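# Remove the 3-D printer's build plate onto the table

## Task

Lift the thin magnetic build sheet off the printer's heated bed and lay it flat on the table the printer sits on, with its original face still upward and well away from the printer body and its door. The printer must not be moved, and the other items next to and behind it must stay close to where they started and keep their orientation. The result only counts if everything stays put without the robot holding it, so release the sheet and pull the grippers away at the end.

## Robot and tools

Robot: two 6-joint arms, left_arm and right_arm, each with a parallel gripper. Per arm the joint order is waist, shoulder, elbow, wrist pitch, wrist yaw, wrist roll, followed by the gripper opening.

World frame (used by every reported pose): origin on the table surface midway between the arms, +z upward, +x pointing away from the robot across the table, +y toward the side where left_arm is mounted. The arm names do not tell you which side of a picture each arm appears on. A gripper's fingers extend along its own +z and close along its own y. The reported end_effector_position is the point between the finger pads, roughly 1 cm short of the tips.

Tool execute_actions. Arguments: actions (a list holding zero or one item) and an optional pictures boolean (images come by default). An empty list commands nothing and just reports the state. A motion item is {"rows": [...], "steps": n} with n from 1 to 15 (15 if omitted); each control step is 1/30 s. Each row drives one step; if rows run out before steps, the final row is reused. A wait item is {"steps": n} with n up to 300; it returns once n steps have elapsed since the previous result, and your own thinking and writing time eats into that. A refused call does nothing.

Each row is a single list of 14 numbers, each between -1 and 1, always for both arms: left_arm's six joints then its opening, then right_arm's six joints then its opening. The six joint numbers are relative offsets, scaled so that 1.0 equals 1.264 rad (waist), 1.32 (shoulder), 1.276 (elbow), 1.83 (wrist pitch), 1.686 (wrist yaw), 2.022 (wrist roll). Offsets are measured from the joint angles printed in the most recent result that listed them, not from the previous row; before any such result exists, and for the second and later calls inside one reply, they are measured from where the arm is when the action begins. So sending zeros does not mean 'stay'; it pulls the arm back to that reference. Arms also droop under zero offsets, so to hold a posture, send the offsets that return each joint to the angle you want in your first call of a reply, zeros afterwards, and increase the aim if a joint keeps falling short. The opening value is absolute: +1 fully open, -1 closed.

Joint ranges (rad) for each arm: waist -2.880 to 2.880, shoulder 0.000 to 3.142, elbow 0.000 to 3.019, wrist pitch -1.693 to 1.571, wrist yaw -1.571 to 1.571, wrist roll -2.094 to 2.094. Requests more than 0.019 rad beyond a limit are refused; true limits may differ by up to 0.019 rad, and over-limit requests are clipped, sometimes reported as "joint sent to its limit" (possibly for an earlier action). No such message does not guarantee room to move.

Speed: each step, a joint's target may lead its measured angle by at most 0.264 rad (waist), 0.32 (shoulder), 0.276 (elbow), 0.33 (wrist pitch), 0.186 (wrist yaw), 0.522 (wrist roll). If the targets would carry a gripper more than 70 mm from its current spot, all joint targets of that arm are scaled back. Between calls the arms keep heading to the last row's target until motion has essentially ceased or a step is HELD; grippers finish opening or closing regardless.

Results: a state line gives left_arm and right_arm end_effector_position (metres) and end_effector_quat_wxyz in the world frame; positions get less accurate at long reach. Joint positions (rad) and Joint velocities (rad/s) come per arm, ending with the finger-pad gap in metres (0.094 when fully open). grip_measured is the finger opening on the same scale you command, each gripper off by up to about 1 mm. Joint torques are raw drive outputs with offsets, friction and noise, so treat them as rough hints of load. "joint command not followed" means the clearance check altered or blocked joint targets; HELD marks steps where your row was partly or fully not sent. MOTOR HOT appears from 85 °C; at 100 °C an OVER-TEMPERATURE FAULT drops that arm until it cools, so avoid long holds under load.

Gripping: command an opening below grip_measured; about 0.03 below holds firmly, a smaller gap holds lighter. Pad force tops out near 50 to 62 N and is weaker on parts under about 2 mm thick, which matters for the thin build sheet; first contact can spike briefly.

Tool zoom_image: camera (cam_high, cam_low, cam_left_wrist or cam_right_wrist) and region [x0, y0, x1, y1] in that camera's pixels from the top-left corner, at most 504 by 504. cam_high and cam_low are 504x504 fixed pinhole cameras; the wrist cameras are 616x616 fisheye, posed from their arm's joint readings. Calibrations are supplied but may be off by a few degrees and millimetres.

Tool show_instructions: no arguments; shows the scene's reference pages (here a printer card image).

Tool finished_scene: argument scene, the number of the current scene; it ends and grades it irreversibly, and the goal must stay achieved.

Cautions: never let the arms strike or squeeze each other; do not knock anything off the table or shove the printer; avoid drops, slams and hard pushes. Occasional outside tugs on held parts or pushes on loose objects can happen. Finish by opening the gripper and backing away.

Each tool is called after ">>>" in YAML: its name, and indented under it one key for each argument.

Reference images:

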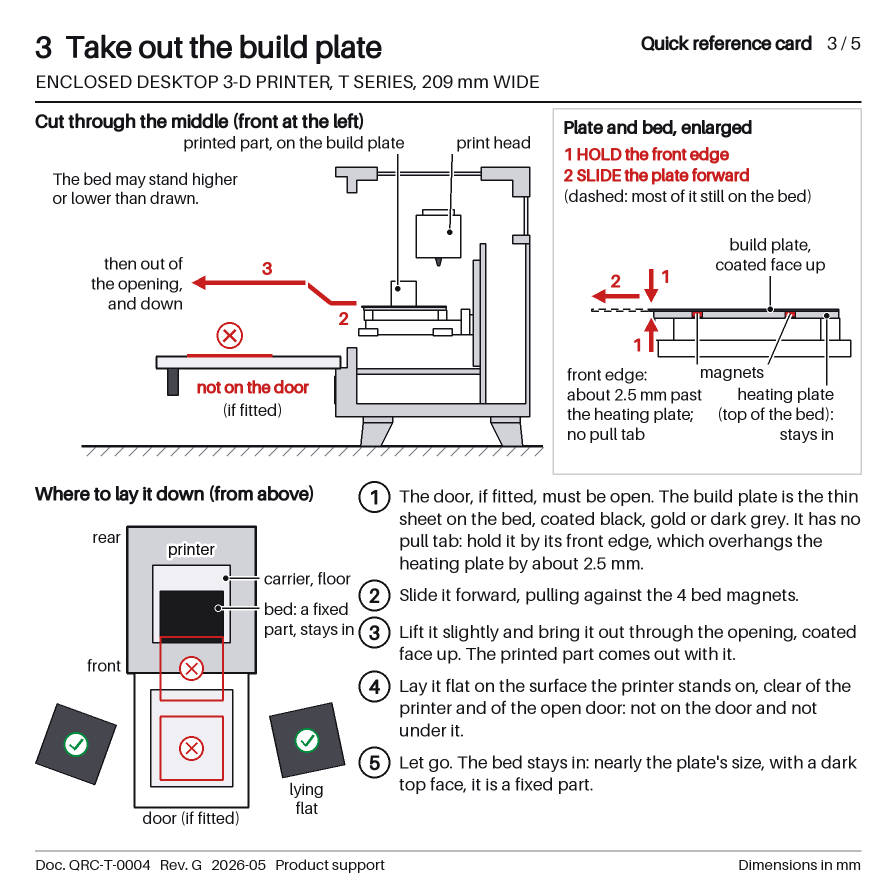

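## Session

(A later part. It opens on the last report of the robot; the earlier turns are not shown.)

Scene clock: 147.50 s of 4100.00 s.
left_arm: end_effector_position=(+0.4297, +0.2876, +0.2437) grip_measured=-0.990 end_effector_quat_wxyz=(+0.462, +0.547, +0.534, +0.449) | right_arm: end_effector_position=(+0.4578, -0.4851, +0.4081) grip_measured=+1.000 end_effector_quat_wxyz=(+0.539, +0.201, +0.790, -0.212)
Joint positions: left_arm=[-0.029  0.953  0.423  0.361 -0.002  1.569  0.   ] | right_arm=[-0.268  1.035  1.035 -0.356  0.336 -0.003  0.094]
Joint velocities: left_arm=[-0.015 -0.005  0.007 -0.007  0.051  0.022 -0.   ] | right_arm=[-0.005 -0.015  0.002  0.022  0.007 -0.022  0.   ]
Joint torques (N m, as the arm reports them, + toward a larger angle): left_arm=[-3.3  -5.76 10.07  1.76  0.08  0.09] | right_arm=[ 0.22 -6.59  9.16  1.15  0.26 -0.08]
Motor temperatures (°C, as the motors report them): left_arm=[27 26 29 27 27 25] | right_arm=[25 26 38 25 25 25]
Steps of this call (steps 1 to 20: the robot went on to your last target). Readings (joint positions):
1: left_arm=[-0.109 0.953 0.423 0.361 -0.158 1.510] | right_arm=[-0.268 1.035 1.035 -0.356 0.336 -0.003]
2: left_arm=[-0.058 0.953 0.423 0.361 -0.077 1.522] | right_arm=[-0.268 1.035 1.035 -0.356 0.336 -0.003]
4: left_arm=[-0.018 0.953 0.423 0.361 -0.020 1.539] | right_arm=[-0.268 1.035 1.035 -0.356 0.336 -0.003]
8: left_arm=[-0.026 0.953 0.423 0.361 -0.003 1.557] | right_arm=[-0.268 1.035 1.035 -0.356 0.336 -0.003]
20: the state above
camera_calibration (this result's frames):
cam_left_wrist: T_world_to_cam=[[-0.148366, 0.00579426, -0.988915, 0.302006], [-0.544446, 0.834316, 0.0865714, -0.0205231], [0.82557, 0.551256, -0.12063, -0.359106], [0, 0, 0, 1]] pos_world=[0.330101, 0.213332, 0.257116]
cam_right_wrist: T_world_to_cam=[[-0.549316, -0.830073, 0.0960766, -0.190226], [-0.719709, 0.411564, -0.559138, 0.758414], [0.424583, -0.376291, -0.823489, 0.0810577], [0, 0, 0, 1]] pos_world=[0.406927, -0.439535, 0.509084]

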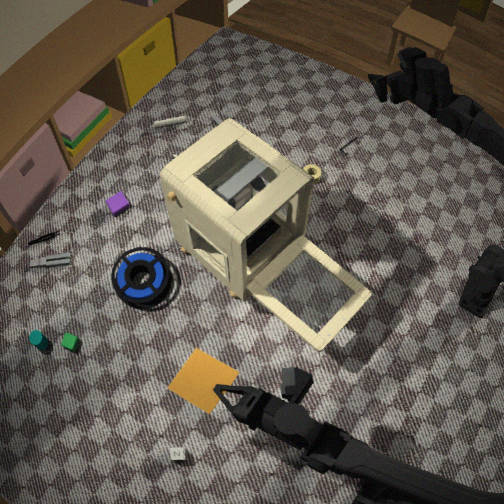

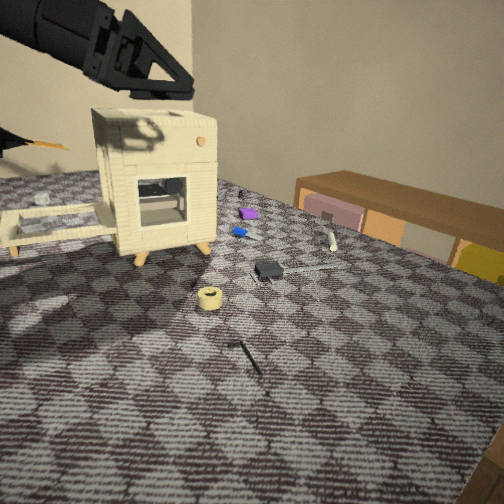

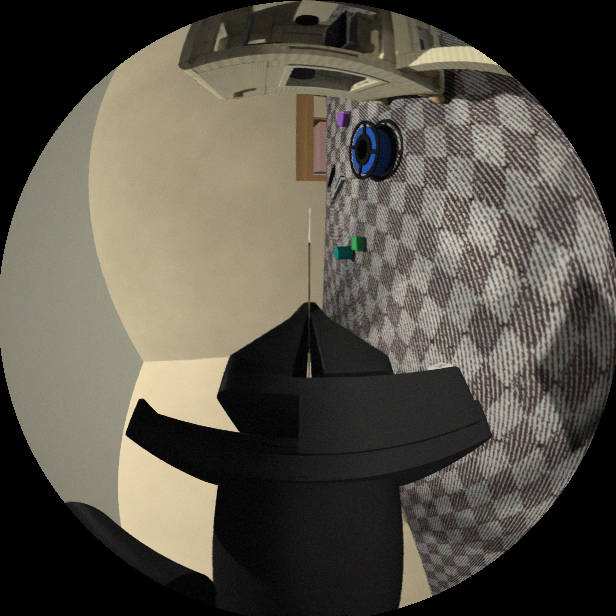

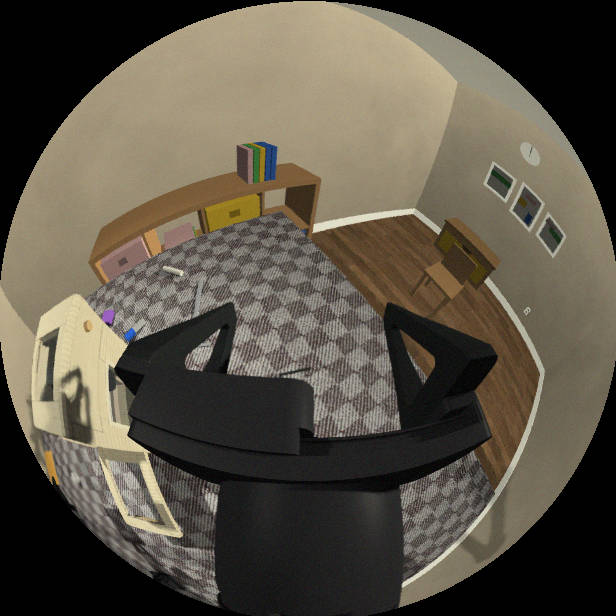

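>>> execute_actions:
  actions: []

Scene clock: 152.57 s of 4100.00 s.
left_arm: end_effector_position=(+0.4297, +0.2876, +0.2437) grip_measured=-0.990 end_effector_quat_wxyz=(+0.462, +0.548, +0.534, +0.450) | right_arm: end_effector_position=(+0.4578, -0.4851, +0.4081) grip_measured=+1.000 end_effector_quat_wxyz=(+0.539, +0.201, +0.790, -0.212)
Joint positions: left_arm=[-0.029  0.953  0.423  0.361 -0.002  1.57   0.   ] | right_arm=[-0.268  1.035  1.035 -0.356  0.336 -0.003  0.094]
Joint velocities: left_arm=[ 0.005 -0.005  0.012 -0.002 -0.022 -0.007 -0.001] | right_arm=[-0.005 -0.005  0.007 -0.007 -0.007 -0.037  0.   ]
Joint torques (N m, as the arm reports them, + toward a larger angle): left_arm=[-3.25 -5.71 10.03  1.7   0.08  0.09] | right_arm=[ 0.22 -6.63  9.2   1.15  0.26 -0.08]
Motor temperatures (°C, as the motors report them): left_arm=[27 26 30 27 27 24] | right_arm=[25 26 38 25 25 25]
Steps of this call (steps 1 to 15: the robot went on to your last target; steps 16 to 90: nothing new was sent; then 2.07 s passed at rest). Readings (joint positions):
1: left_arm=[-0.029 0.953 0.423 0.361 -0.002 1.570] | right_arm=[-0.268 1.035 1.035 -0.356 0.336 -0.003]
2: left_arm=[-0.029 0.953 0.423 0.361 -0.002 1.570] | right_arm=[-0.268 1.035 1.035 -0.356 0.336 -0.003]
4: left_arm=[-0.029 0.953 0.423 0.361 -0.002 1.570] | right_arm=[-0.268 1.035 1.035 -0.356 0.336 -0.003]
8: left_arm=[-0.029 0.953 0.423 0.361 -0.002 1.570] | right_arm=[-0.268 1.035 1.035 -0.356 0.336 -0.003]
90: the state above
All arms were judged still, so your last target was given up. Only a new action makes them travel on or press farther. Fingers that are still opening or closing keep moving.
camera_calibration (this result's frames):
cam_left_wrist: T_world_to_cam=[[-0.148346, 0.00655676, -0.988914, 0.301777], [-0.54434, 0.834321, 0.0871876, -0.0207202], [0.825643, 0.55124, -0.120199, -0.359238], [0, 0, 0, 1]] pos_world=[0.330091, 0.213335, 0.257058]
cam_right_wrist: T_world_to_cam=[[-0.549316, -0.830073, 0.0960766, -0.190226], [-0.719709, 0.411564, -0.559138, 0.758414], [0.424583, -0.376291, -0.823489, 0.0810577], [0, 0, 0, 1]] pos_world=[0.406927, -0.439535, 0.509084]

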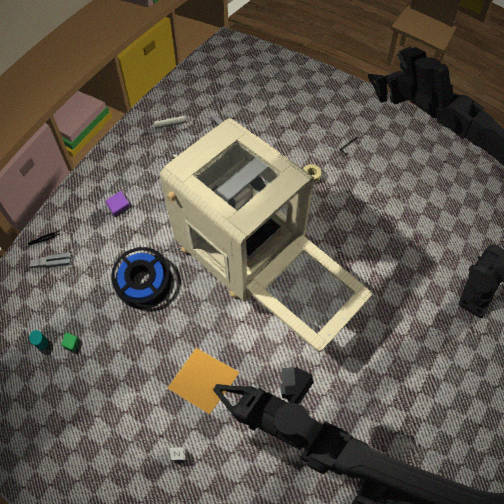

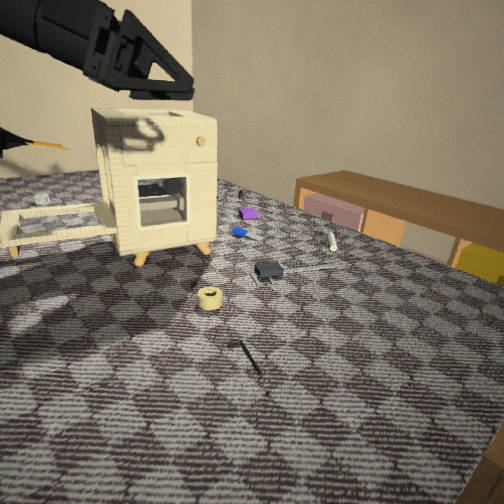

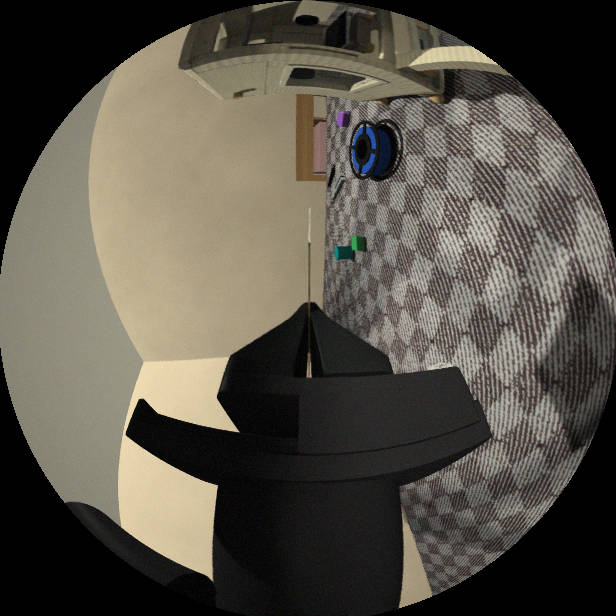

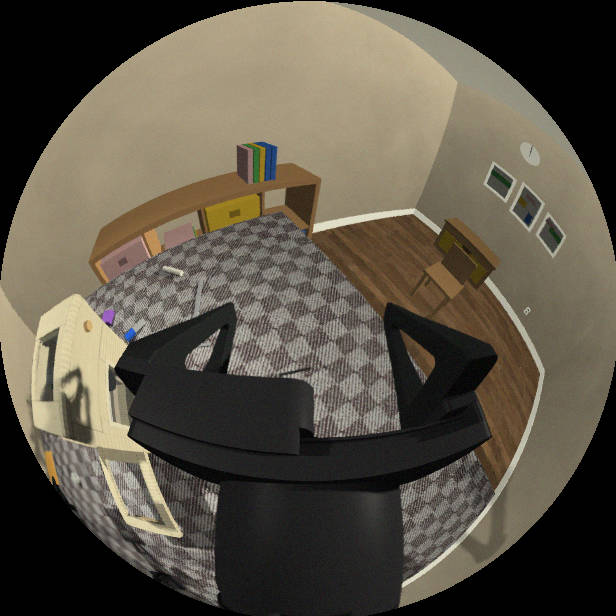

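>>> execute_actions:
  actions:
    - {"rows":[[0,0.02,0,0.009,0,0,-1,0,0,0,0,0,0,1],[0,0.05,-0.003,0.022,0,0,-1,0,0,0,0,0,0,1],[0,0.08,-0.006,0.035,0,0,-1,0,0,0,0,0,0,1],[0,0.115,-0.009,0.05,0,0,-1,0,0,0,0,0,0,1],[0,0.15,-0.012,0.065,0,0,-1,0,0,0,0,0,0,1],[0,0.185,-0.015,0.08,0,0,-1,0,0,0,0,0,0,1],[0,0.22,-0.018,0.095,0,0,-1,0,0,0,0,0,0,1],[0,0.255,-0.021,0.11,0,0,-1,0,0,0,0,0,0,1],[0,0.29,-0.024,0.125,0,0,-1,0,0,0,0,0,0,1],[0,0.32,-0.027,0.14,0,0,-1,0,0,0,0,0,0,1],[0,0.345,-0.029,0.152,0,0,-1,0,0,0,0,0,0,1],[0,0.365,-0.031,0.162,0,0,-1,0,0,0,0,0,0,1],[0,0.385,-0.033,0.17,0,0,-1,0,0,0,0,0,0,1],[0,0.4,-0.034,0.175,0,0,-1,0,0,0,0,0,0,1],[0,0.41,-0.034,0.179,0,0,-1,0,0,0,0,0,0,1]]}
  pictures: false

>>> execute_actions:
  actions:
    - {"steps":15}

Scene clock: 156.73 s of 4100.00 s.
left_arm: end_effector_position=(+0.4454, +0.2871, +0.0561) grip_measured=-0.990 end_effector_quat_wxyz=(+0.371, +0.613, +0.597, +0.361) | right_arm: end_effector_position=(+0.4578, -0.4851, +0.4081) grip_measured=+1.000 end_effector_quat_wxyz=(+0.539, +0.201, +0.790, -0.212)
Joint positions: left_arm=[-0.029  1.492  0.376  0.634 -0.002  1.57   0.   ] | right_arm=[-0.268  1.035  1.035 -0.356  0.336 -0.003  0.094]
Joint velocities: left_arm=[ 0.015  0.659 -0.149  0.359 -0.037 -0.051 -0.001] | right_arm=[-0.005 -0.005  0.012  0.002 -0.007  0.066  0.   ]
Joint torques (N m, as the arm reports them, + toward a larger angle): left_arm=[ -2.29 -13.59   5.66   2.8    0.    -0.03] | right_arm=[ 0.23 -6.58  9.19  1.14  0.26 -0.08]
Motor temperatures (°C, as the motors report them): left_arm=[27 26 30 27 27 24] | right_arm=[25 26 38 25 25 25]
Steps of this call (steps 1 to 90: nothing new was sent; then 0.67 s passed at rest; steps 91 to 105: all 15 steps of this action). Readings (joint positions):
91: left_arm=[-0.029 0.955 0.423 0.361 -0.002 1.570] | right_arm=[-0.268 1.035 1.035 -0.356 0.336 -0.003]
92: left_arm=[-0.029 0.961 0.423 0.366 -0.002 1.570] | right_arm=[-0.268 1.035 1.035 -0.356 0.336 -0.003]
94: left_arm=[-0.029 1.002 0.423 0.398 -0.002 1.570] | right_arm=[-0.268 1.035 1.035 -0.356 0.336 -0.003]
98: left_arm=[-0.029 1.185 0.418 0.498 -0.002 1.570] | right_arm=[-0.268 1.035 1.035 -0.356 0.336 -0.003]
105: the state above

Scene clock: 157.23 s of 4100.00 s.
left_arm: end_effector_position=(+0.4477, +0.2871, +0.0577) grip_measured=-0.990 end_effector_quat_wxyz=(+0.378, +0.609, +0.593, +0.368) | right_arm: end_effector_position=(+0.4578, -0.4851, +0.4081) grip_measured=+1.000 end_effector_quat_wxyz=(+0.539, +0.201, +0.790, -0.212)
Joint positions: left_arm=[-0.029  1.507  0.374  0.674 -0.002  1.57   0.   ] | right_arm=[-0.268  1.035  1.035 -0.356  0.336 -0.003  0.094]
Joint velocities: left_arm=[-0.015 -0.005 -0.002  0.007 -0.037  0.066  0.   ] | right_arm=[-0.015 -0.015 -0.007  0.002 -0.051 -0.022  0.   ]
Joint torques (N m, as the arm reports them, + toward a larger angle): left_arm=[ -2.26 -11.24   5.2    2.16  -0.01  -0.03] | right_arm=[ 0.24 -6.6   9.19  1.15  0.26 -0.08]
Motor temperatures (°C, as the motors report them): left_arm=[27 26 30 27 27 24] | right_arm=[25 26 38 25 25 25]
Steps of this call (steps 1 to 15: the robot went on to your last target). Readings (joint positions):
1: left_arm=[-0.029 1.508 0.374 0.651 -0.002 1.570] | right_arm=[-0.268 1.035 1.035 -0.356 0.336 -0.003]
2: left_arm=[-0.029 1.511 0.374 0.667 -0.002 1.570] | right_arm=[-0.268 1.035 1.035 -0.356 0.336 -0.003]
4: left_arm=[-0.029 1.507 0.374 0.674 -0.002 1.570] | right_arm=[-0.268 1.035 1.035 -0.356 0.336 -0.003]
8: left_arm=[-0.029 1.507 0.374 0.674 -0.002 1.570] | right_arm=[-0.268 1.035 1.035 -0.356 0.336 -0.003]
15: the state above
camera_calibration (this result's frames):
cam_left_wrist: T_world_to_cam=[[-0.424053, 0.0144515, -0.905522, 0.236908], [-0.495918, 0.832935, 0.24553, -0.0246813], [0.757789, 0.553183, -0.346042, -0.353336], [0, 0, 0, 1]] pos_world=[0.355976, 0.212594, 0.0983166]
cam_right_wrist: T_world_to_cam=[[-0.549316, -0.830073, 0.0960766, -0.190226], [-0.719709, 0.411564, -0.559138, 0.758414], [0.424583, -0.376291, -0.823489, 0.0810577], [0, 0, 0, 1]] pos_world=[0.406927, -0.439535, 0.509084]

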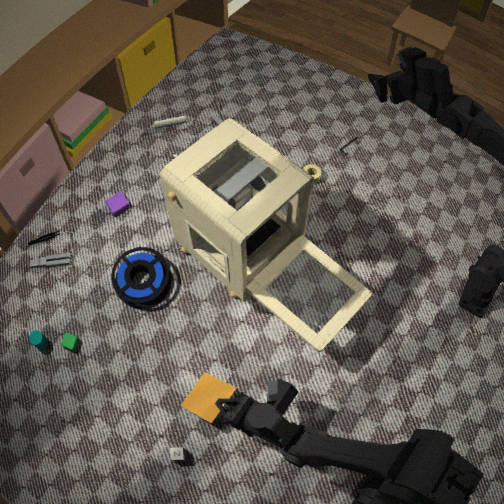

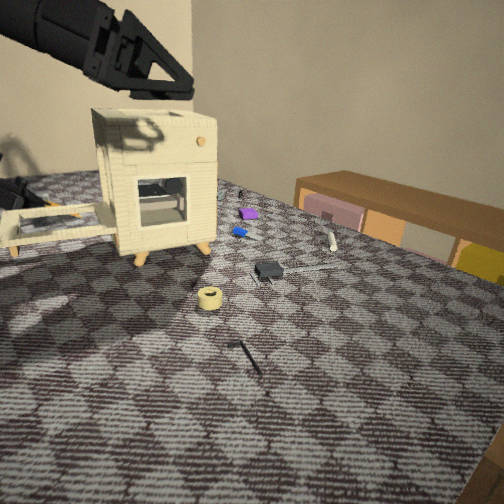

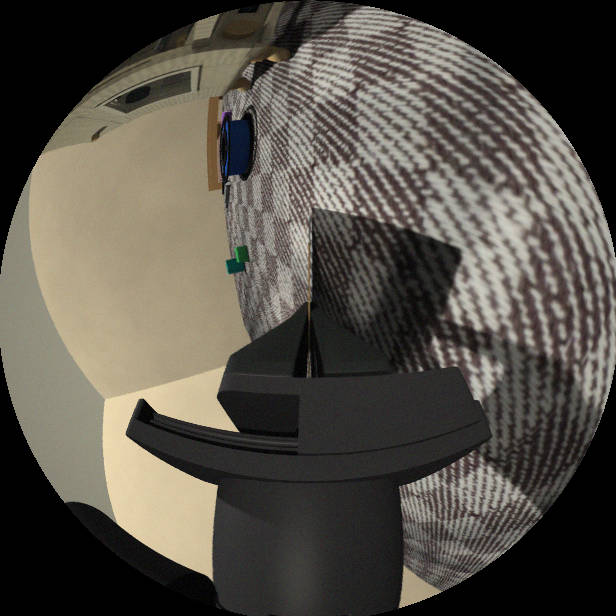

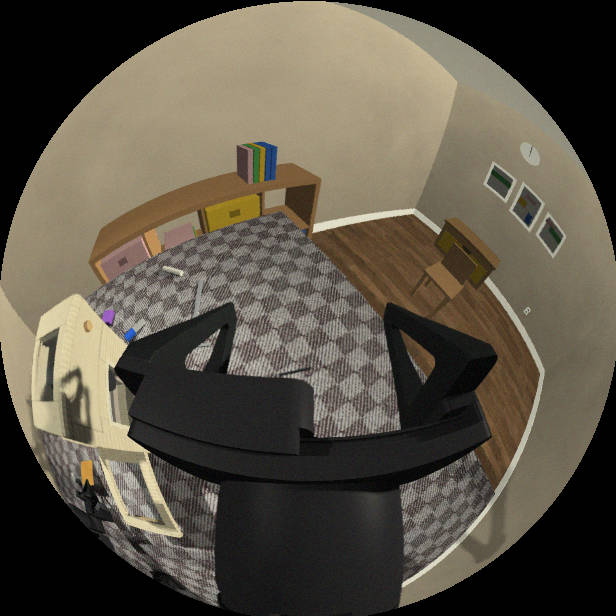

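>>> execute_actions:
  actions:
    - {"rows":[[0,0,0.01,0,0,0,-0.98,0,0,0,0,0,0,1],[0,0,0.01,0,0,0,-0.96,0,0,0,0,0,0,1],[0,0,0.01,0,0,0,-0.94,0,0,0,0,0,0,1],[0,0,0.01,0,0,0,-0.92,0,0,0,0,0,0,1],[0,0,0.01,0,0,0,-0.9,0,0,0,0,0,0,1],[0,0,0.01,0,0,0,-0.87,0,0,0,0,0,0,1],[0,0,0.01,0,0,0,-0.83,0,0,0,0,0,0,1],[0,0,0.01,0,0,0,-0.78,0,0,0,0,0,0,1],[0,0,0.01,0,0,0,-0.73,0,0,0,0,0,0,1],[0,0,0.01,0,0,0,-0.68,0,0,0,0,0,0,1],[0,0,0.01,0,0,0,-0.62,0,0,0,0,0,0,1],[0,0,0.01,0,0,0,-0.56,0,0,0,0,0,0,1],[0,0,0.01,0,0,0,-0.5,0,0,0,0,0,0,1],[0,0,0.01,0,0,0,-0.45,0,0,0,0,0,0,1],[0,0,0.01,0,0,0,-0.4,0,0,0,0,0,0,1]]}
  pictures: false

>>> execute_actions:
  actions:
    - {"steps":8}

Scene clock: 160.00 s of 4100.00 s.
left_arm: end_effector_position=(+0.4477, +0.2871, +0.0577) grip_measured=-0.425 end_effector_quat_wxyz=(+0.378, +0.609, +0.593, +0.368) | right_arm: end_effector_position=(+0.4578, -0.4851, +0.4081) grip_measured=+1.000 end_effector_quat_wxyz=(+0.539, +0.201, +0.790, -0.212)
Joint positions: left_arm=[-0.029  1.507  0.374  0.674 -0.002  1.57   0.027] | right_arm=[-0.268  1.035  1.035 -0.356  0.336 -0.003  0.094]
Joint velocities: left_arm=[-0.005 -0.015 -0.007 -0.017  0.037  0.007  0.048] | right_arm=[-0.005  0.015  0.002 -0.012 -0.037 -0.007  0.   ]
Joint torques (N m, as the arm reports them, + toward a larger angle): left_arm=[ -2.64 -10.     5.71   1.65   0.    -0.05] | right_arm=[ 0.26 -6.64  9.19  1.13  0.26 -0.08]
Motor temperatures (°C, as the motors report them): left_arm=[27 26 29 27 27 24] | right_arm=[25 26 38 25 25 25]
Steps of this call (steps 1 to 15: the robot went on to your last target; steps 16 to 68: nothing new was sent; steps 69 to 83: all 15 steps of this action). Readings (joint positions):
69: left_arm=[-0.029 1.507 0.374 0.674 -0.002 1.570] | right_arm=[-0.268 1.035 1.035 -0.356 0.336 -0.003]
70: left_arm=[-0.029 1.507 0.374 0.674 -0.002 1.570] | right_arm=[-0.268 1.035 1.035 -0.356 0.336 -0.003]
72: left_arm=[-0.029 1.507 0.374 0.674 -0.002 1.570] | right_arm=[-0.268 1.035 1.035 -0.356 0.336 -0.003]
76: left_arm=[-0.029 1.507 0.374 0.674 -0.002 1.570] | right_arm=[-0.268 1.035 1.035 -0.356 0.336 -0.003]
83: the state above

Scene clock: 160.27 s of 4100.00 s.
left_arm: end_effector_position=(+0.4477, +0.2871, +0.0577) grip_measured=-0.402 end_effector_quat_wxyz=(+0.378, +0.609, +0.593, +0.368) | right_arm: end_effector_position=(+0.4578, -0.4851, +0.4081) grip_measured=+1.000 end_effector_quat_wxyz=(+0.539, +0.201, +0.790, -0.212)
Joint positions: left_arm=[-0.029  1.507  0.374  0.674 -0.002  1.57   0.028] | right_arm=[-0.268  1.035  1.035 -0.356  0.336 -0.003  0.094]
Joint velocities: left_arm=[ 0.005 -0.015 -0.027 -0.012  0.007 -0.066  0.001] | right_arm=[-0.005 -0.024  0.012 -0.007 -0.022  0.037  0.   ]
Joint torques (N m, as the arm reports them, + toward a larger angle): left_arm=[-2.57 -9.9   5.67  1.56 -0.01 -0.02] | right_arm=[ 0.24 -6.56  9.19  1.15  0.26 -0.08]
Motor temperatures (°C, as the motors report them): left_arm=[27 26 29 27 27 24] | right_arm=[25 26 38 25 25 25]
Steps of this call (steps 1 to 8: the robot went on to your last target). Readings (joint positions):
1: left_arm=[-0.029 1.507 0.374 0.674 -0.002 1.570] | right_arm=[-0.268 1.035 1.035 -0.356 0.336 -0.003]
2: left_arm=[-0.029 1.507 0.374 0.674 -0.002 1.570] | right_arm=[-0.268 1.035 1.035 -0.356 0.336 -0.003]
4: left_arm=[-0.029 1.507 0.374 0.674 -0.002 1.570] | right_arm=[-0.268 1.035 1.035 -0.356 0.336 -0.003]
8: the state above
camera_calibration (this result's frames):
cam_left_wrist: T_world_to_cam=[[-0.424053, 0.0144515, -0.905522, 0.236908], [-0.495918, 0.832935, 0.24553, -0.0246813], [0.757789, 0.553183, -0.346042, -0.353336], [0, 0, 0, 1]] pos_world=[0.355976, 0.212594, 0.0983166]
cam_right_wrist: T_world_to_cam=[[-0.549316, -0.830073, 0.0960766, -0.190226], [-0.719709, 0.411564, -0.559138, 0.758414], [0.424583, -0.376291, -0.823489, 0.0810577], [0, 0, 0, 1]] pos_world=[0.406927, -0.439535, 0.509084]

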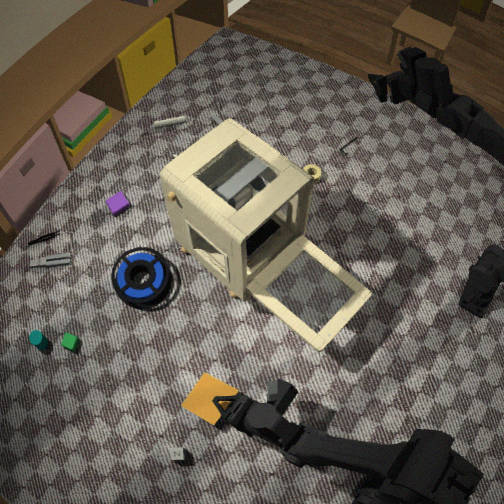

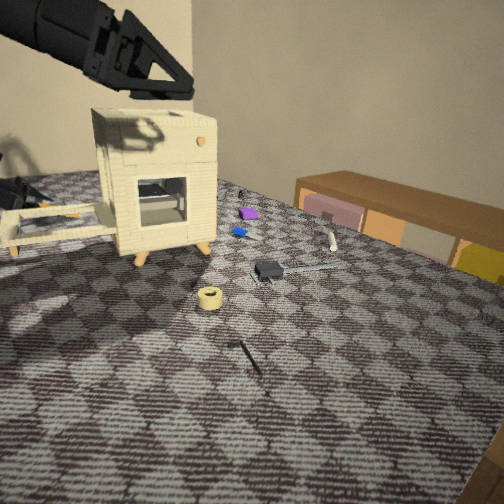

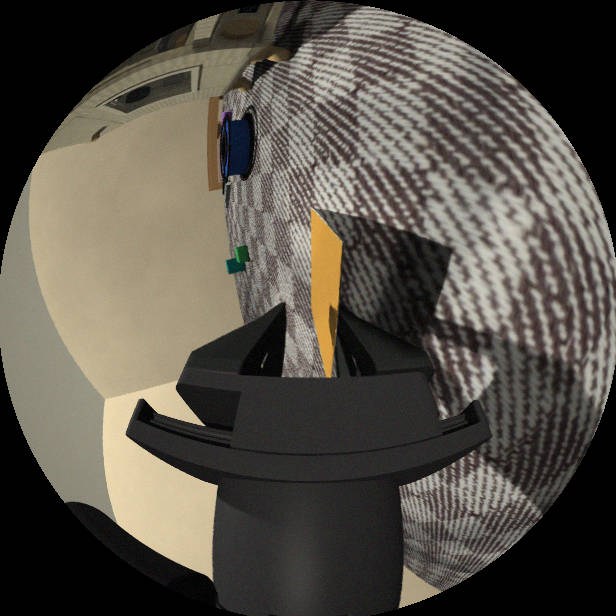

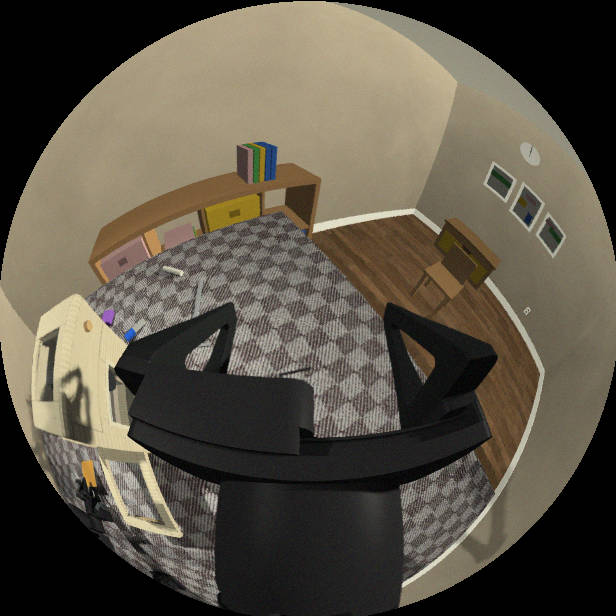

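>>> execute_actions:
  actions:
    - {"rows":[[0,-0.02,0.04,-0.01,0,0,-0.4,0,0,0,0,0,0,1],[0,-0.026,0.05,-0.03,0,0,-0.4,0,0,0,0,0,0,1],[0,-0.032,0.058,-0.05,0,0,-0.4,0,0,0,0,0,0,1],[0,-0.038,0.066,-0.073,0,0,-0.4,0,0,0,0,0,0,1],[0,-0.044,0.074,-0.096,0,0,-0.4,0,0,0,0,0,0,1],[0,-0.05,0.082,-0.12,0,0,-0.4,0,0,0,0,0,0,1],[0,-0.056,0.09,-0.143,0,0,-0.4,0,0,0,0,0,0,1],[0,-0.062,0.098,-0.166,0,0,-0.4,0,0,0,0,0,0,1],[0,-0.068,0.106,-0.19,0,0,-0.4,0,0,0,0,0,0,1],[0,-0.074,0.114,-0.213,0,0,-0.4,0,0,0,0,0,0,1],[0,-0.08,0.122,-0.236,0,0,-0.4,0,0,0,0,0,0,1],[0,-0.086,0.13,-0.26,0,0,-0.4,0,0,0,0,0,0,1],[0,-0.092,0.138,-0.283,0,0,-0.4,0,0,0,0,0,0,1],[0,-0.096,0.144,-0.303,0,0,-0.4,0,0,0,0,0,0,1],[0,-0.099,0.148,-0.32,0,0,-0.4,0,0,0,0,0,0,1]]}
  pictures: false

>>> execute_actions:
  actions:
    - {"steps":12}

Scene clock: 164.97 s of 4100.00 s.
left_arm: end_effector_position=(+0.4480, +0.2871, +0.0541) grip_measured=-0.401 end_effector_quat_wxyz=(+0.293, +0.654, +0.636, +0.286) | right_arm: end_effector_position=(+0.4578, -0.4851, +0.4081) grip_measured=+1.000 end_effector_quat_wxyz=(+0.539, +0.201, +0.790, -0.212)
Joint positions: left_arm=[-0.029  1.402  0.509  0.165 -0.002  1.57   0.028] | right_arm=[-0.268  1.035  1.035 -0.356  0.336 -0.003  0.094]
Joint velocities: left_arm=[-0.005 -0.2    0.217 -1.077  0.095 -0.037 -0.002] | right_arm=[-0.015 -0.005 -0.012 -0.002 -0.066 -0.051  0.   ]
Joint torques (N m, as the arm reports them, + toward a larger angle): left_arm=[ -2.45 -11.75   9.03   1.51   0.02  -0.01] | right_arm=[ 0.31 -6.64  9.18  1.14  0.26 -0.08]
Motor temperatures (°C, as the motors report them): left_arm=[27 26 29 27 27 24] | right_arm=[25 26 38 25 25 25]
Steps of this call (steps 1 to 15: the robot went on to your last target; steps 16 to 90: nothing new was sent; then 1.20 s passed at rest; steps 91 to 105: all 15 steps of this action). Readings (joint positions):
91: left_arm=[-0.029 1.506 0.375 0.671 -0.002 1.570] | right_arm=[-0.268 1.035 1.035 -0.356 0.336 -0.003]
92: left_arm=[-0.029 1.505 0.379 0.659 -0.002 1.570] | right_arm=[-0.268 1.035 1.035 -0.356 0.336 -0.003]
94: left_arm=[-0.029 1.495 0.394 0.607 -0.002 1.570] | right_arm=[-0.268 1.035 1.035 -0.356 0.336 -0.003]
98: left_arm=[-0.029 1.461 0.440 0.454 -0.002 1.570] | right_arm=[-0.268 1.035 1.035 -0.356 0.336 -0.003]
105: the state above

Scene clock: 165.37 s of 4100.00 s.
left_arm: end_effector_position=(+0.4413, +0.2872, +0.0503) grip_measured=-0.401 end_effector_quat_wxyz=(+0.276, +0.661, +0.643, +0.270) | right_arm: end_effector_position=(+0.4578, -0.4851, +0.4081) grip_measured=+1.000 end_effector_quat_wxyz=(+0.539, +0.201, +0.790, -0.212)
Joint positions: left_arm=[-0.029  1.389  0.518  0.093 -0.002  1.57   0.028] | right_arm=[-0.268  1.035  1.035 -0.356  0.336 -0.003  0.094]
Joint velocities: left_arm=[ 0.015 -0.005  0.017  0.007  0.022  0.051  0.001] | right_arm=[-0.005 -0.005 -0.007 -0.012 -0.007 -0.051  0.   ]
Joint torques (N m, as the arm reports them, + toward a larger angle): left_arm=[ -2.24 -11.4    9.45   1.09   0.02  -0.02] | right_arm=[ 0.19 -6.6   9.21  1.15  0.26 -0.08]
Motor temperatures (°C, as the motors report them): left_arm=[27 26 29 27 27 24] | right_arm=[25 26 38 25 25 25]
Steps of this call (steps 1 to 12: the robot went on to your last target). Readings (joint positions):
1: left_arm=[-0.029 1.396 0.514 0.136 -0.002 1.570] | right_arm=[-0.268 1.035 1.035 -0.356 0.336 -0.003]
2: left_arm=[-0.029 1.392 0.517 0.119 -0.002 1.570] | right_arm=[-0.268 1.035 1.035 -0.356 0.336 -0.003]
4: left_arm=[-0.029 1.389 0.518 0.103 -0.002 1.570] | right_arm=[-0.268 1.035 1.035 -0.356 0.336 -0.003]
8: left_arm=[-0.029 1.389 0.518 0.094 -0.002 1.570] | right_arm=[-0.268 1.035 1.035 -0.356 0.336 -0.003]
12: the state above
camera_calibration (this result's frames):
cam_left_wrist: T_world_to_cam=[[-0.686464, 0.0219655, -0.726832, 0.332163], [-0.39278, 0.829981, 0.396049, -0.0784834], [0.611956, 0.557359, -0.561125, -0.277095], [0, 0, 0, 1]] pos_world=[0.366761, 0.212285, 0.117025]
cam_right_wrist: T_world_to_cam=[[-0.549316, -0.830073, 0.0960766, -0.190226], [-0.719709, 0.411564, -0.559138, 0.758414], [0.424583, -0.376291, -0.823489, 0.0810577], [0, 0, 0, 1]] pos_world=[0.406927, -0.439535, 0.509084]

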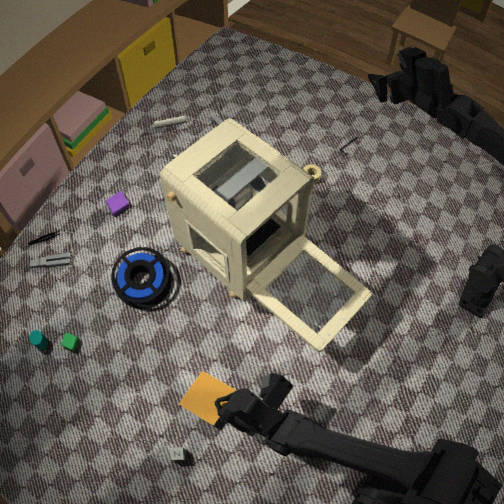

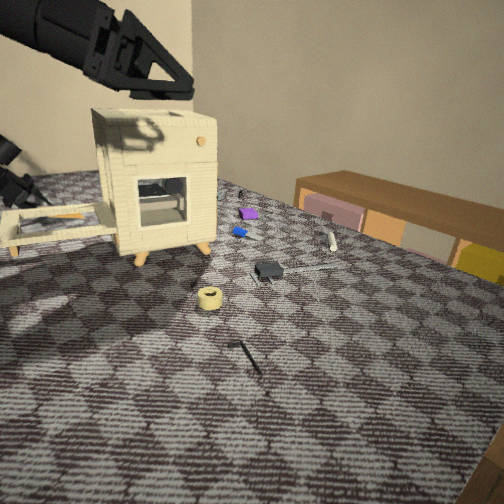

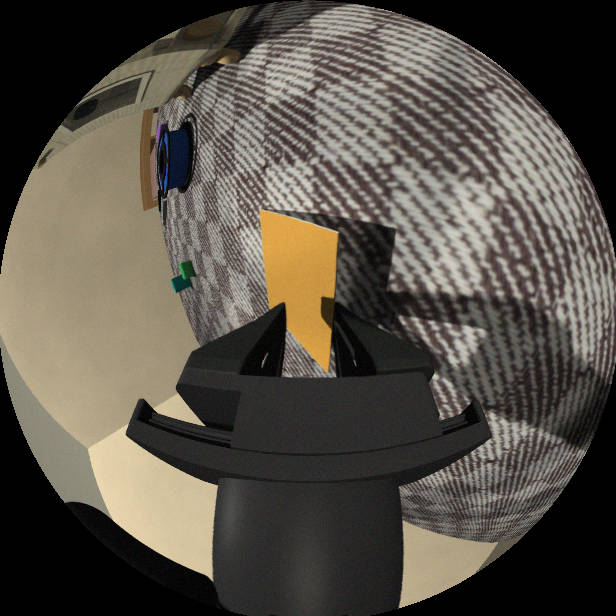

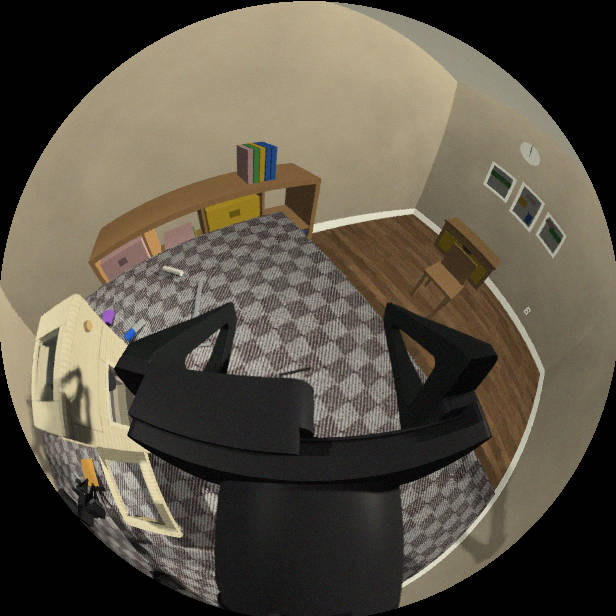

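>>> execute_actions:
  actions:
    - {"rows":[[0,0.004,0.02,0.004,0,0,-0.4,0,0,0,0,0,0,1],[0,0.007,0.02,0.004,0,0,-0.4,0,0,0,0,0,0,1],[0,0.01,0.02,0.004,0,0,-0.4,0,0,0,0,0,0,1],[0,0.013,0.02,0.004,0,0,-0.4,0,0,0,0,0,0,1],[0,0.016,0.02,0.004,0,0,-0.4,0,0,0,0,0,0,1],[0,0.019,0.02,0.004,0,0,-0.4,0,0,0,0,0,0,1],[0,0.022,0.02,0.004,0,0,-0.4,0,0,0,0,0,0,1],[0,0.025,0.02,0.004,0,0,-0.4,0,0,0,0,0,0,1],[0,0.028,0.02,0.004,0,0,-0.4,0,0,0,0,0,0,1],[0,0.03,0.02,0.004,0,0,-0.4,0,0,0,0,0,0,1]]}

Scene clock: 167.33 s of 4100.00 s.
left_arm: end_effector_position=(+0.4381, +0.2873, +0.0352) grip_measured=-0.401 end_effector_quat_wxyz=(+0.264, +0.666, +0.648, +0.258) | right_arm: end_effector_position=(+0.4578, -0.4851, +0.4081) grip_measured=+1.000 end_effector_quat_wxyz=(+0.539, +0.201, +0.790, -0.212)
Joint positions: left_arm=[-0.029  1.426  0.518  0.093 -0.002  1.57   0.028] | right_arm=[-0.268  1.035  1.035 -0.356  0.336 -0.003  0.094]
Joint velocities: left_arm=[-0.005 -0.005  0.017  0.002 -0.007 -0.095 -0.   ] | right_arm=[-0.015 -0.015 -0.012  0.007 -0.037  0.022  0.   ]
Joint torques (N m, as the arm reports them, + toward a larger angle): left_arm=[ -2.44 -10.45   7.78   1.59   0.02  -0.01] | right_arm=[ 0.2  -6.62  9.2   1.13  0.26 -0.08]
Motor temperatures (°C, as the motors report them): left_arm=[27 26 29 27 27 24] | right_arm=[25 26 39 25 25 25]
Steps of this call (steps 1 to 30: the robot went on to your last target; steps 31 to 44: nothing new was sent; steps 45 to 59: all 15 steps of this action). Readings (joint positions):
45: left_arm=[-0.029 1.389 0.518 0.093 -0.002 1.570] | right_arm=[-0.268 1.035 1.035 -0.356 0.336 -0.003]
46: left_arm=[-0.029 1.390 0.518 0.093 -0.002 1.570] | right_arm=[-0.268 1.035 1.035 -0.356 0.336 -0.003]
48: left_arm=[-0.029 1.391 0.518 0.093 -0.002 1.570] | right_arm=[-0.268 1.035 1.035 -0.356 0.336 -0.003]
52: left_arm=[-0.029 1.404 0.518 0.093 -0.002 1.570] | right_arm=[-0.268 1.035 1.035 -0.356 0.336 -0.003]
59: the state above
camera_calibration (this result's frames):
cam_left_wrist: T_world_to_cam=[[-0.712338, 0.0227064, -0.70147, 0.329197], [-0.378163, 0.829563, 0.410875, -0.0806138], [0.591243, 0.557952, -0.582342, -0.274049], [0, 0, 0, 1]] pos_world=[0.366044, 0.212305, 0.104454]
cam_right_wrist: T_world_to_cam=[[-0.549316, -0.830073, 0.0960766, -0.190226], [-0.719709, 0.411564, -0.559138, 0.758414], [0.424583, -0.376291, -0.823489, 0.0810577], [0, 0, 0, 1]] pos_world=[0.406927, -0.439535, 0.509084]

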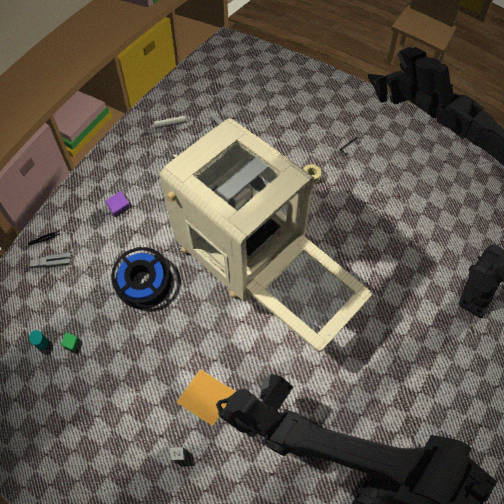

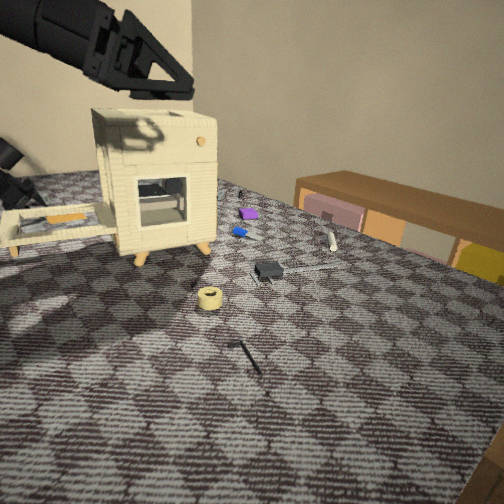

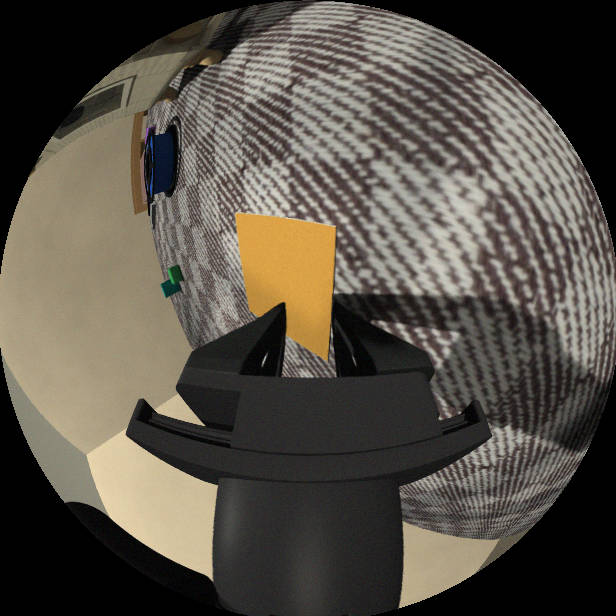

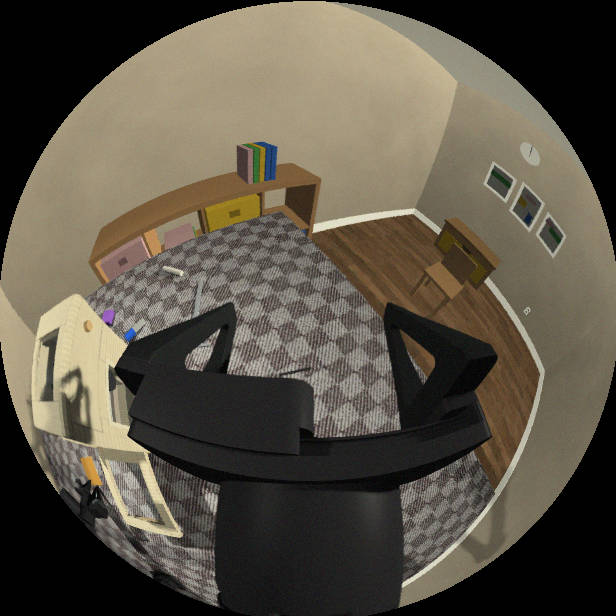

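>>> execute_actions:
  actions:
    - {"rows":[[0,-0.025,0,0,0,0,-0.4,0,0,0,0,0,0,1],[0,-0.035,-0.01,0,0,0,-0.4,0,0,0,0,0,0,1],[0,-0.047,-0.02,0,0,0,-0.4,0,0,0,0,0,0,1],[0,-0.06,-0.03,0,0,0,-0.4,0,0,0,0,0,0,1],[0,-0.075,-0.04,0,0,0,-0.4,0,0,0,0,0,0,1],[0,-0.095,-0.05,0,0,0,-0.4,0,0,0,0,0,0,1],[0,-0.12,-0.06,0,0,0,-0.4,0,0,0,0,0,0,1],[0,-0.15,-0.07,0,0,0,-0.4,0,0,0,0,0,0,1],[0,-0.19,-0.08,0,0,0,-0.4,0,0,0,0,0,0,1],[0,-0.23,-0.09,0,0,0,-0.4,0,0,0,0,0,0,1],[0,-0.28,-0.1,0,0,0,-0.4,0,0,0,0,0,0,1],[0,-0.33,-0.11,0,0,0,-0.4,0,0,0,0,0,0,1],[0,-0.38,-0.12,0,0,0,-0.4,0,0,0,0,0,0,1],[0,-0.42,-0.13,0,0,0,-0.4,0,0,0,0,0,0,1],[0,-0.45,-0.13,0,0,0,-0.4,0,0,0,0,0,0,1]]}
  pictures: false

>>> execute_actions:
  actions:
    - {"steps":12}

Scene clock: 171.00 s of 4100.00 s.
left_arm: end_effector_position=(+0.3910, +0.2887, +0.1548) grip_measured=-0.401 end_effector_quat_wxyz=(+0.371, +0.613, +0.597, +0.362) | right_arm: end_effector_position=(+0.4578, -0.4851, +0.4081) grip_measured=+1.000 end_effector_quat_wxyz=(+0.539, +0.201, +0.790, -0.212)
Joint positions: left_arm=[-0.029  0.937  0.363  0.092 -0.002  1.57   0.028] | right_arm=[-0.268  1.035  1.035 -0.356  0.336 -0.003  0.094]
Joint velocities: left_arm=[-0.015 -1.978 -0.198 -0.007  0.022 -0.007  0.   ] | right_arm=[-0.015 -0.005 -0.002  0.002 -0.051 -0.066  0.   ]
Joint torques (N m, as the arm reports them, + toward a larger angle): left_arm=[-2.5  -3.5   7.95  1.6  -0.01 -0.03] | right_arm=[ 0.17 -6.63  9.21  1.16  0.26 -0.08]
Motor temperatures (°C, as the motors report them): left_arm=[27 26 29 27 27 24] | right_arm=[25 26 39 25 25 25]
Steps of this call (steps 1 to 15: the robot went on to your last target; steps 16 to 90: nothing new was sent; then 0.17 s passed at rest; steps 91 to 105: all 15 steps of this action). Readings (joint positions):
91: left_arm=[-0.029 1.424 0.518 0.093 -0.002 1.570] | right_arm=[-0.268 1.035 1.035 -0.356 0.336 -0.003]
92: left_arm=[-0.029 1.421 0.517 0.093 -0.002 1.570] | right_arm=[-0.268 1.035 1.035 -0.356 0.336 -0.003]
94: left_arm=[-0.029 1.403 0.506 0.093 -0.002 1.570] | right_arm=[-0.268 1.035 1.035 -0.356 0.336 -0.003]
98: left_arm=[-0.029 1.316 0.453 0.093 -0.002 1.570] | right_arm=[-0.268 1.035 1.035 -0.356 0.336 -0.003]
105: the state above

Scene clock: 171.40 s of 4100.00 s.
left_arm: end_effector_position=(+0.3837, +0.2889, +0.1872) grip_measured=-0.401 end_effector_quat_wxyz=(+0.400, +0.594, +0.579, +0.390) | right_arm: end_effector_position=(+0.4578, -0.4851, +0.4081) grip_measured=+1.000 end_effector_quat_wxyz=(+0.539, +0.201, +0.790, -0.212)
Joint positions: left_arm=[-0.029  0.832  0.352  0.094 -0.002  1.57   0.028] | right_arm=[-0.268  1.035  1.035 -0.356  0.336 -0.003  0.094]
Joint velocities: left_arm=[-0.005  0.024 -0.032 -0.002 -0.051 -0.007  0.   ] | right_arm=[-0.005 -0.005  0.002 -0.002  0.022 -0.007  0.   ]
Joint torques (N m, as the arm reports them, + toward a larger angle): left_arm=[-2.51 -4.41  8.46  1.55 -0.02 -0.01] | right_arm=[ 0.26 -6.58  9.18  1.15  0.26 -0.08]
Motor temperatures (°C, as the motors report them): left_arm=[27 26 29 27 27 24] | right_arm=[25 26 39 25 25 25]
Steps of this call (steps 1 to 12: the robot went on to your last target). Readings (joint positions):
1: left_arm=[-0.029 0.875 0.359 0.092 -0.002 1.570] | right_arm=[-0.268 1.035 1.035 -0.356 0.336 -0.003]
2: left_arm=[-0.029 0.828 0.359 0.092 -0.002 1.570] | right_arm=[-0.268 1.035 1.035 -0.356 0.336 -0.003]
4: left_arm=[-0.029 0.783 0.359 0.094 -0.002 1.570] | right_arm=[-0.268 1.035 1.035 -0.356 0.336 -0.003]
8: left_arm=[-0.029 0.811 0.358 0.094 -0.002 1.570] | right_arm=[-0.268 1.035 1.035 -0.356 0.336 -0.003]
12: the state above
camera_calibration (this result's frames):
cam_left_wrist: T_world_to_cam=[[-0.356679, 0.0125223, -0.934143, 0.307099], [-0.512486, 0.833409, 0.206852, -0.0763307], [0.781113, 0.552515, -0.290842, -0.28006], [0, 0, 0, 1]] pos_world=[0.289176, 0.214507, 0.22121]
cam_right_wrist: T_world_to_cam=[[-0.549316, -0.830073, 0.0960766, -0.190226], [-0.719709, 0.411564, -0.559138, 0.758414], [0.424583, -0.376291, -0.823489, 0.0810577], [0, 0, 0, 1]] pos_world=[0.406927, -0.439535, 0.509084]

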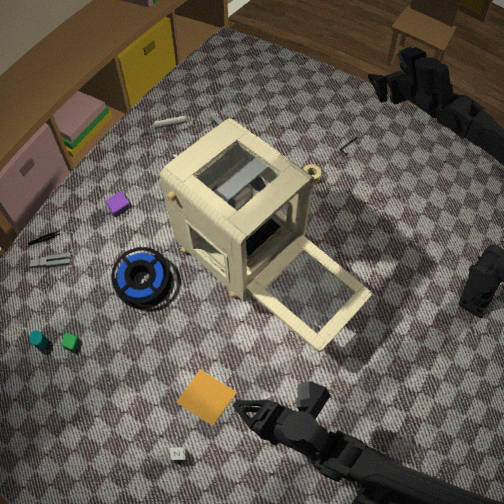

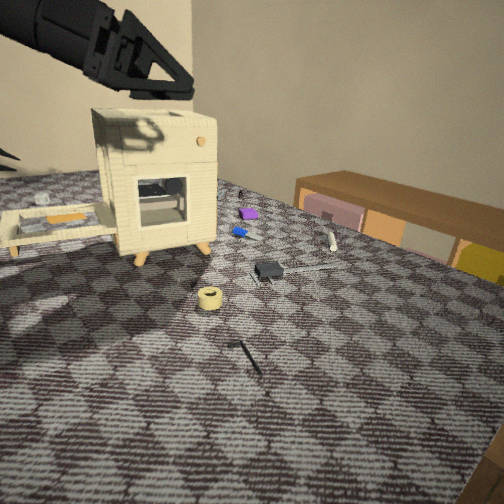

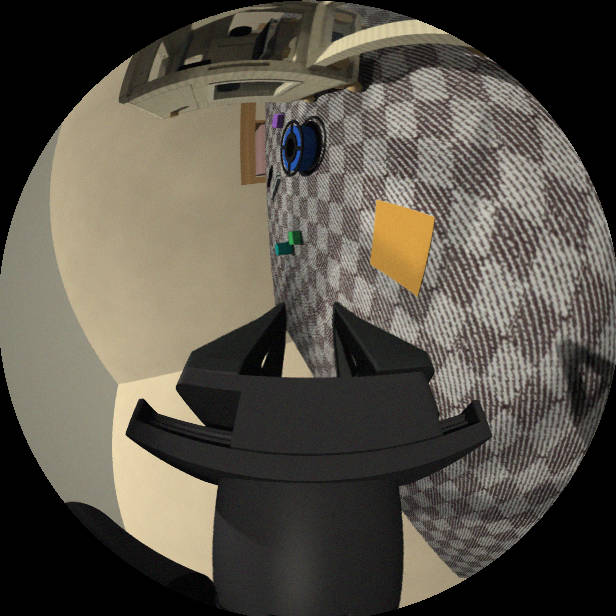

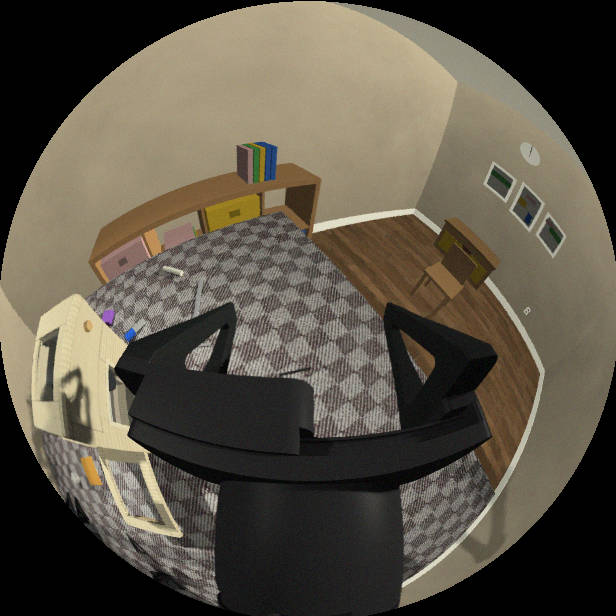

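>>> finished_scene:
  scene: 1

The scene is finished: the task was done.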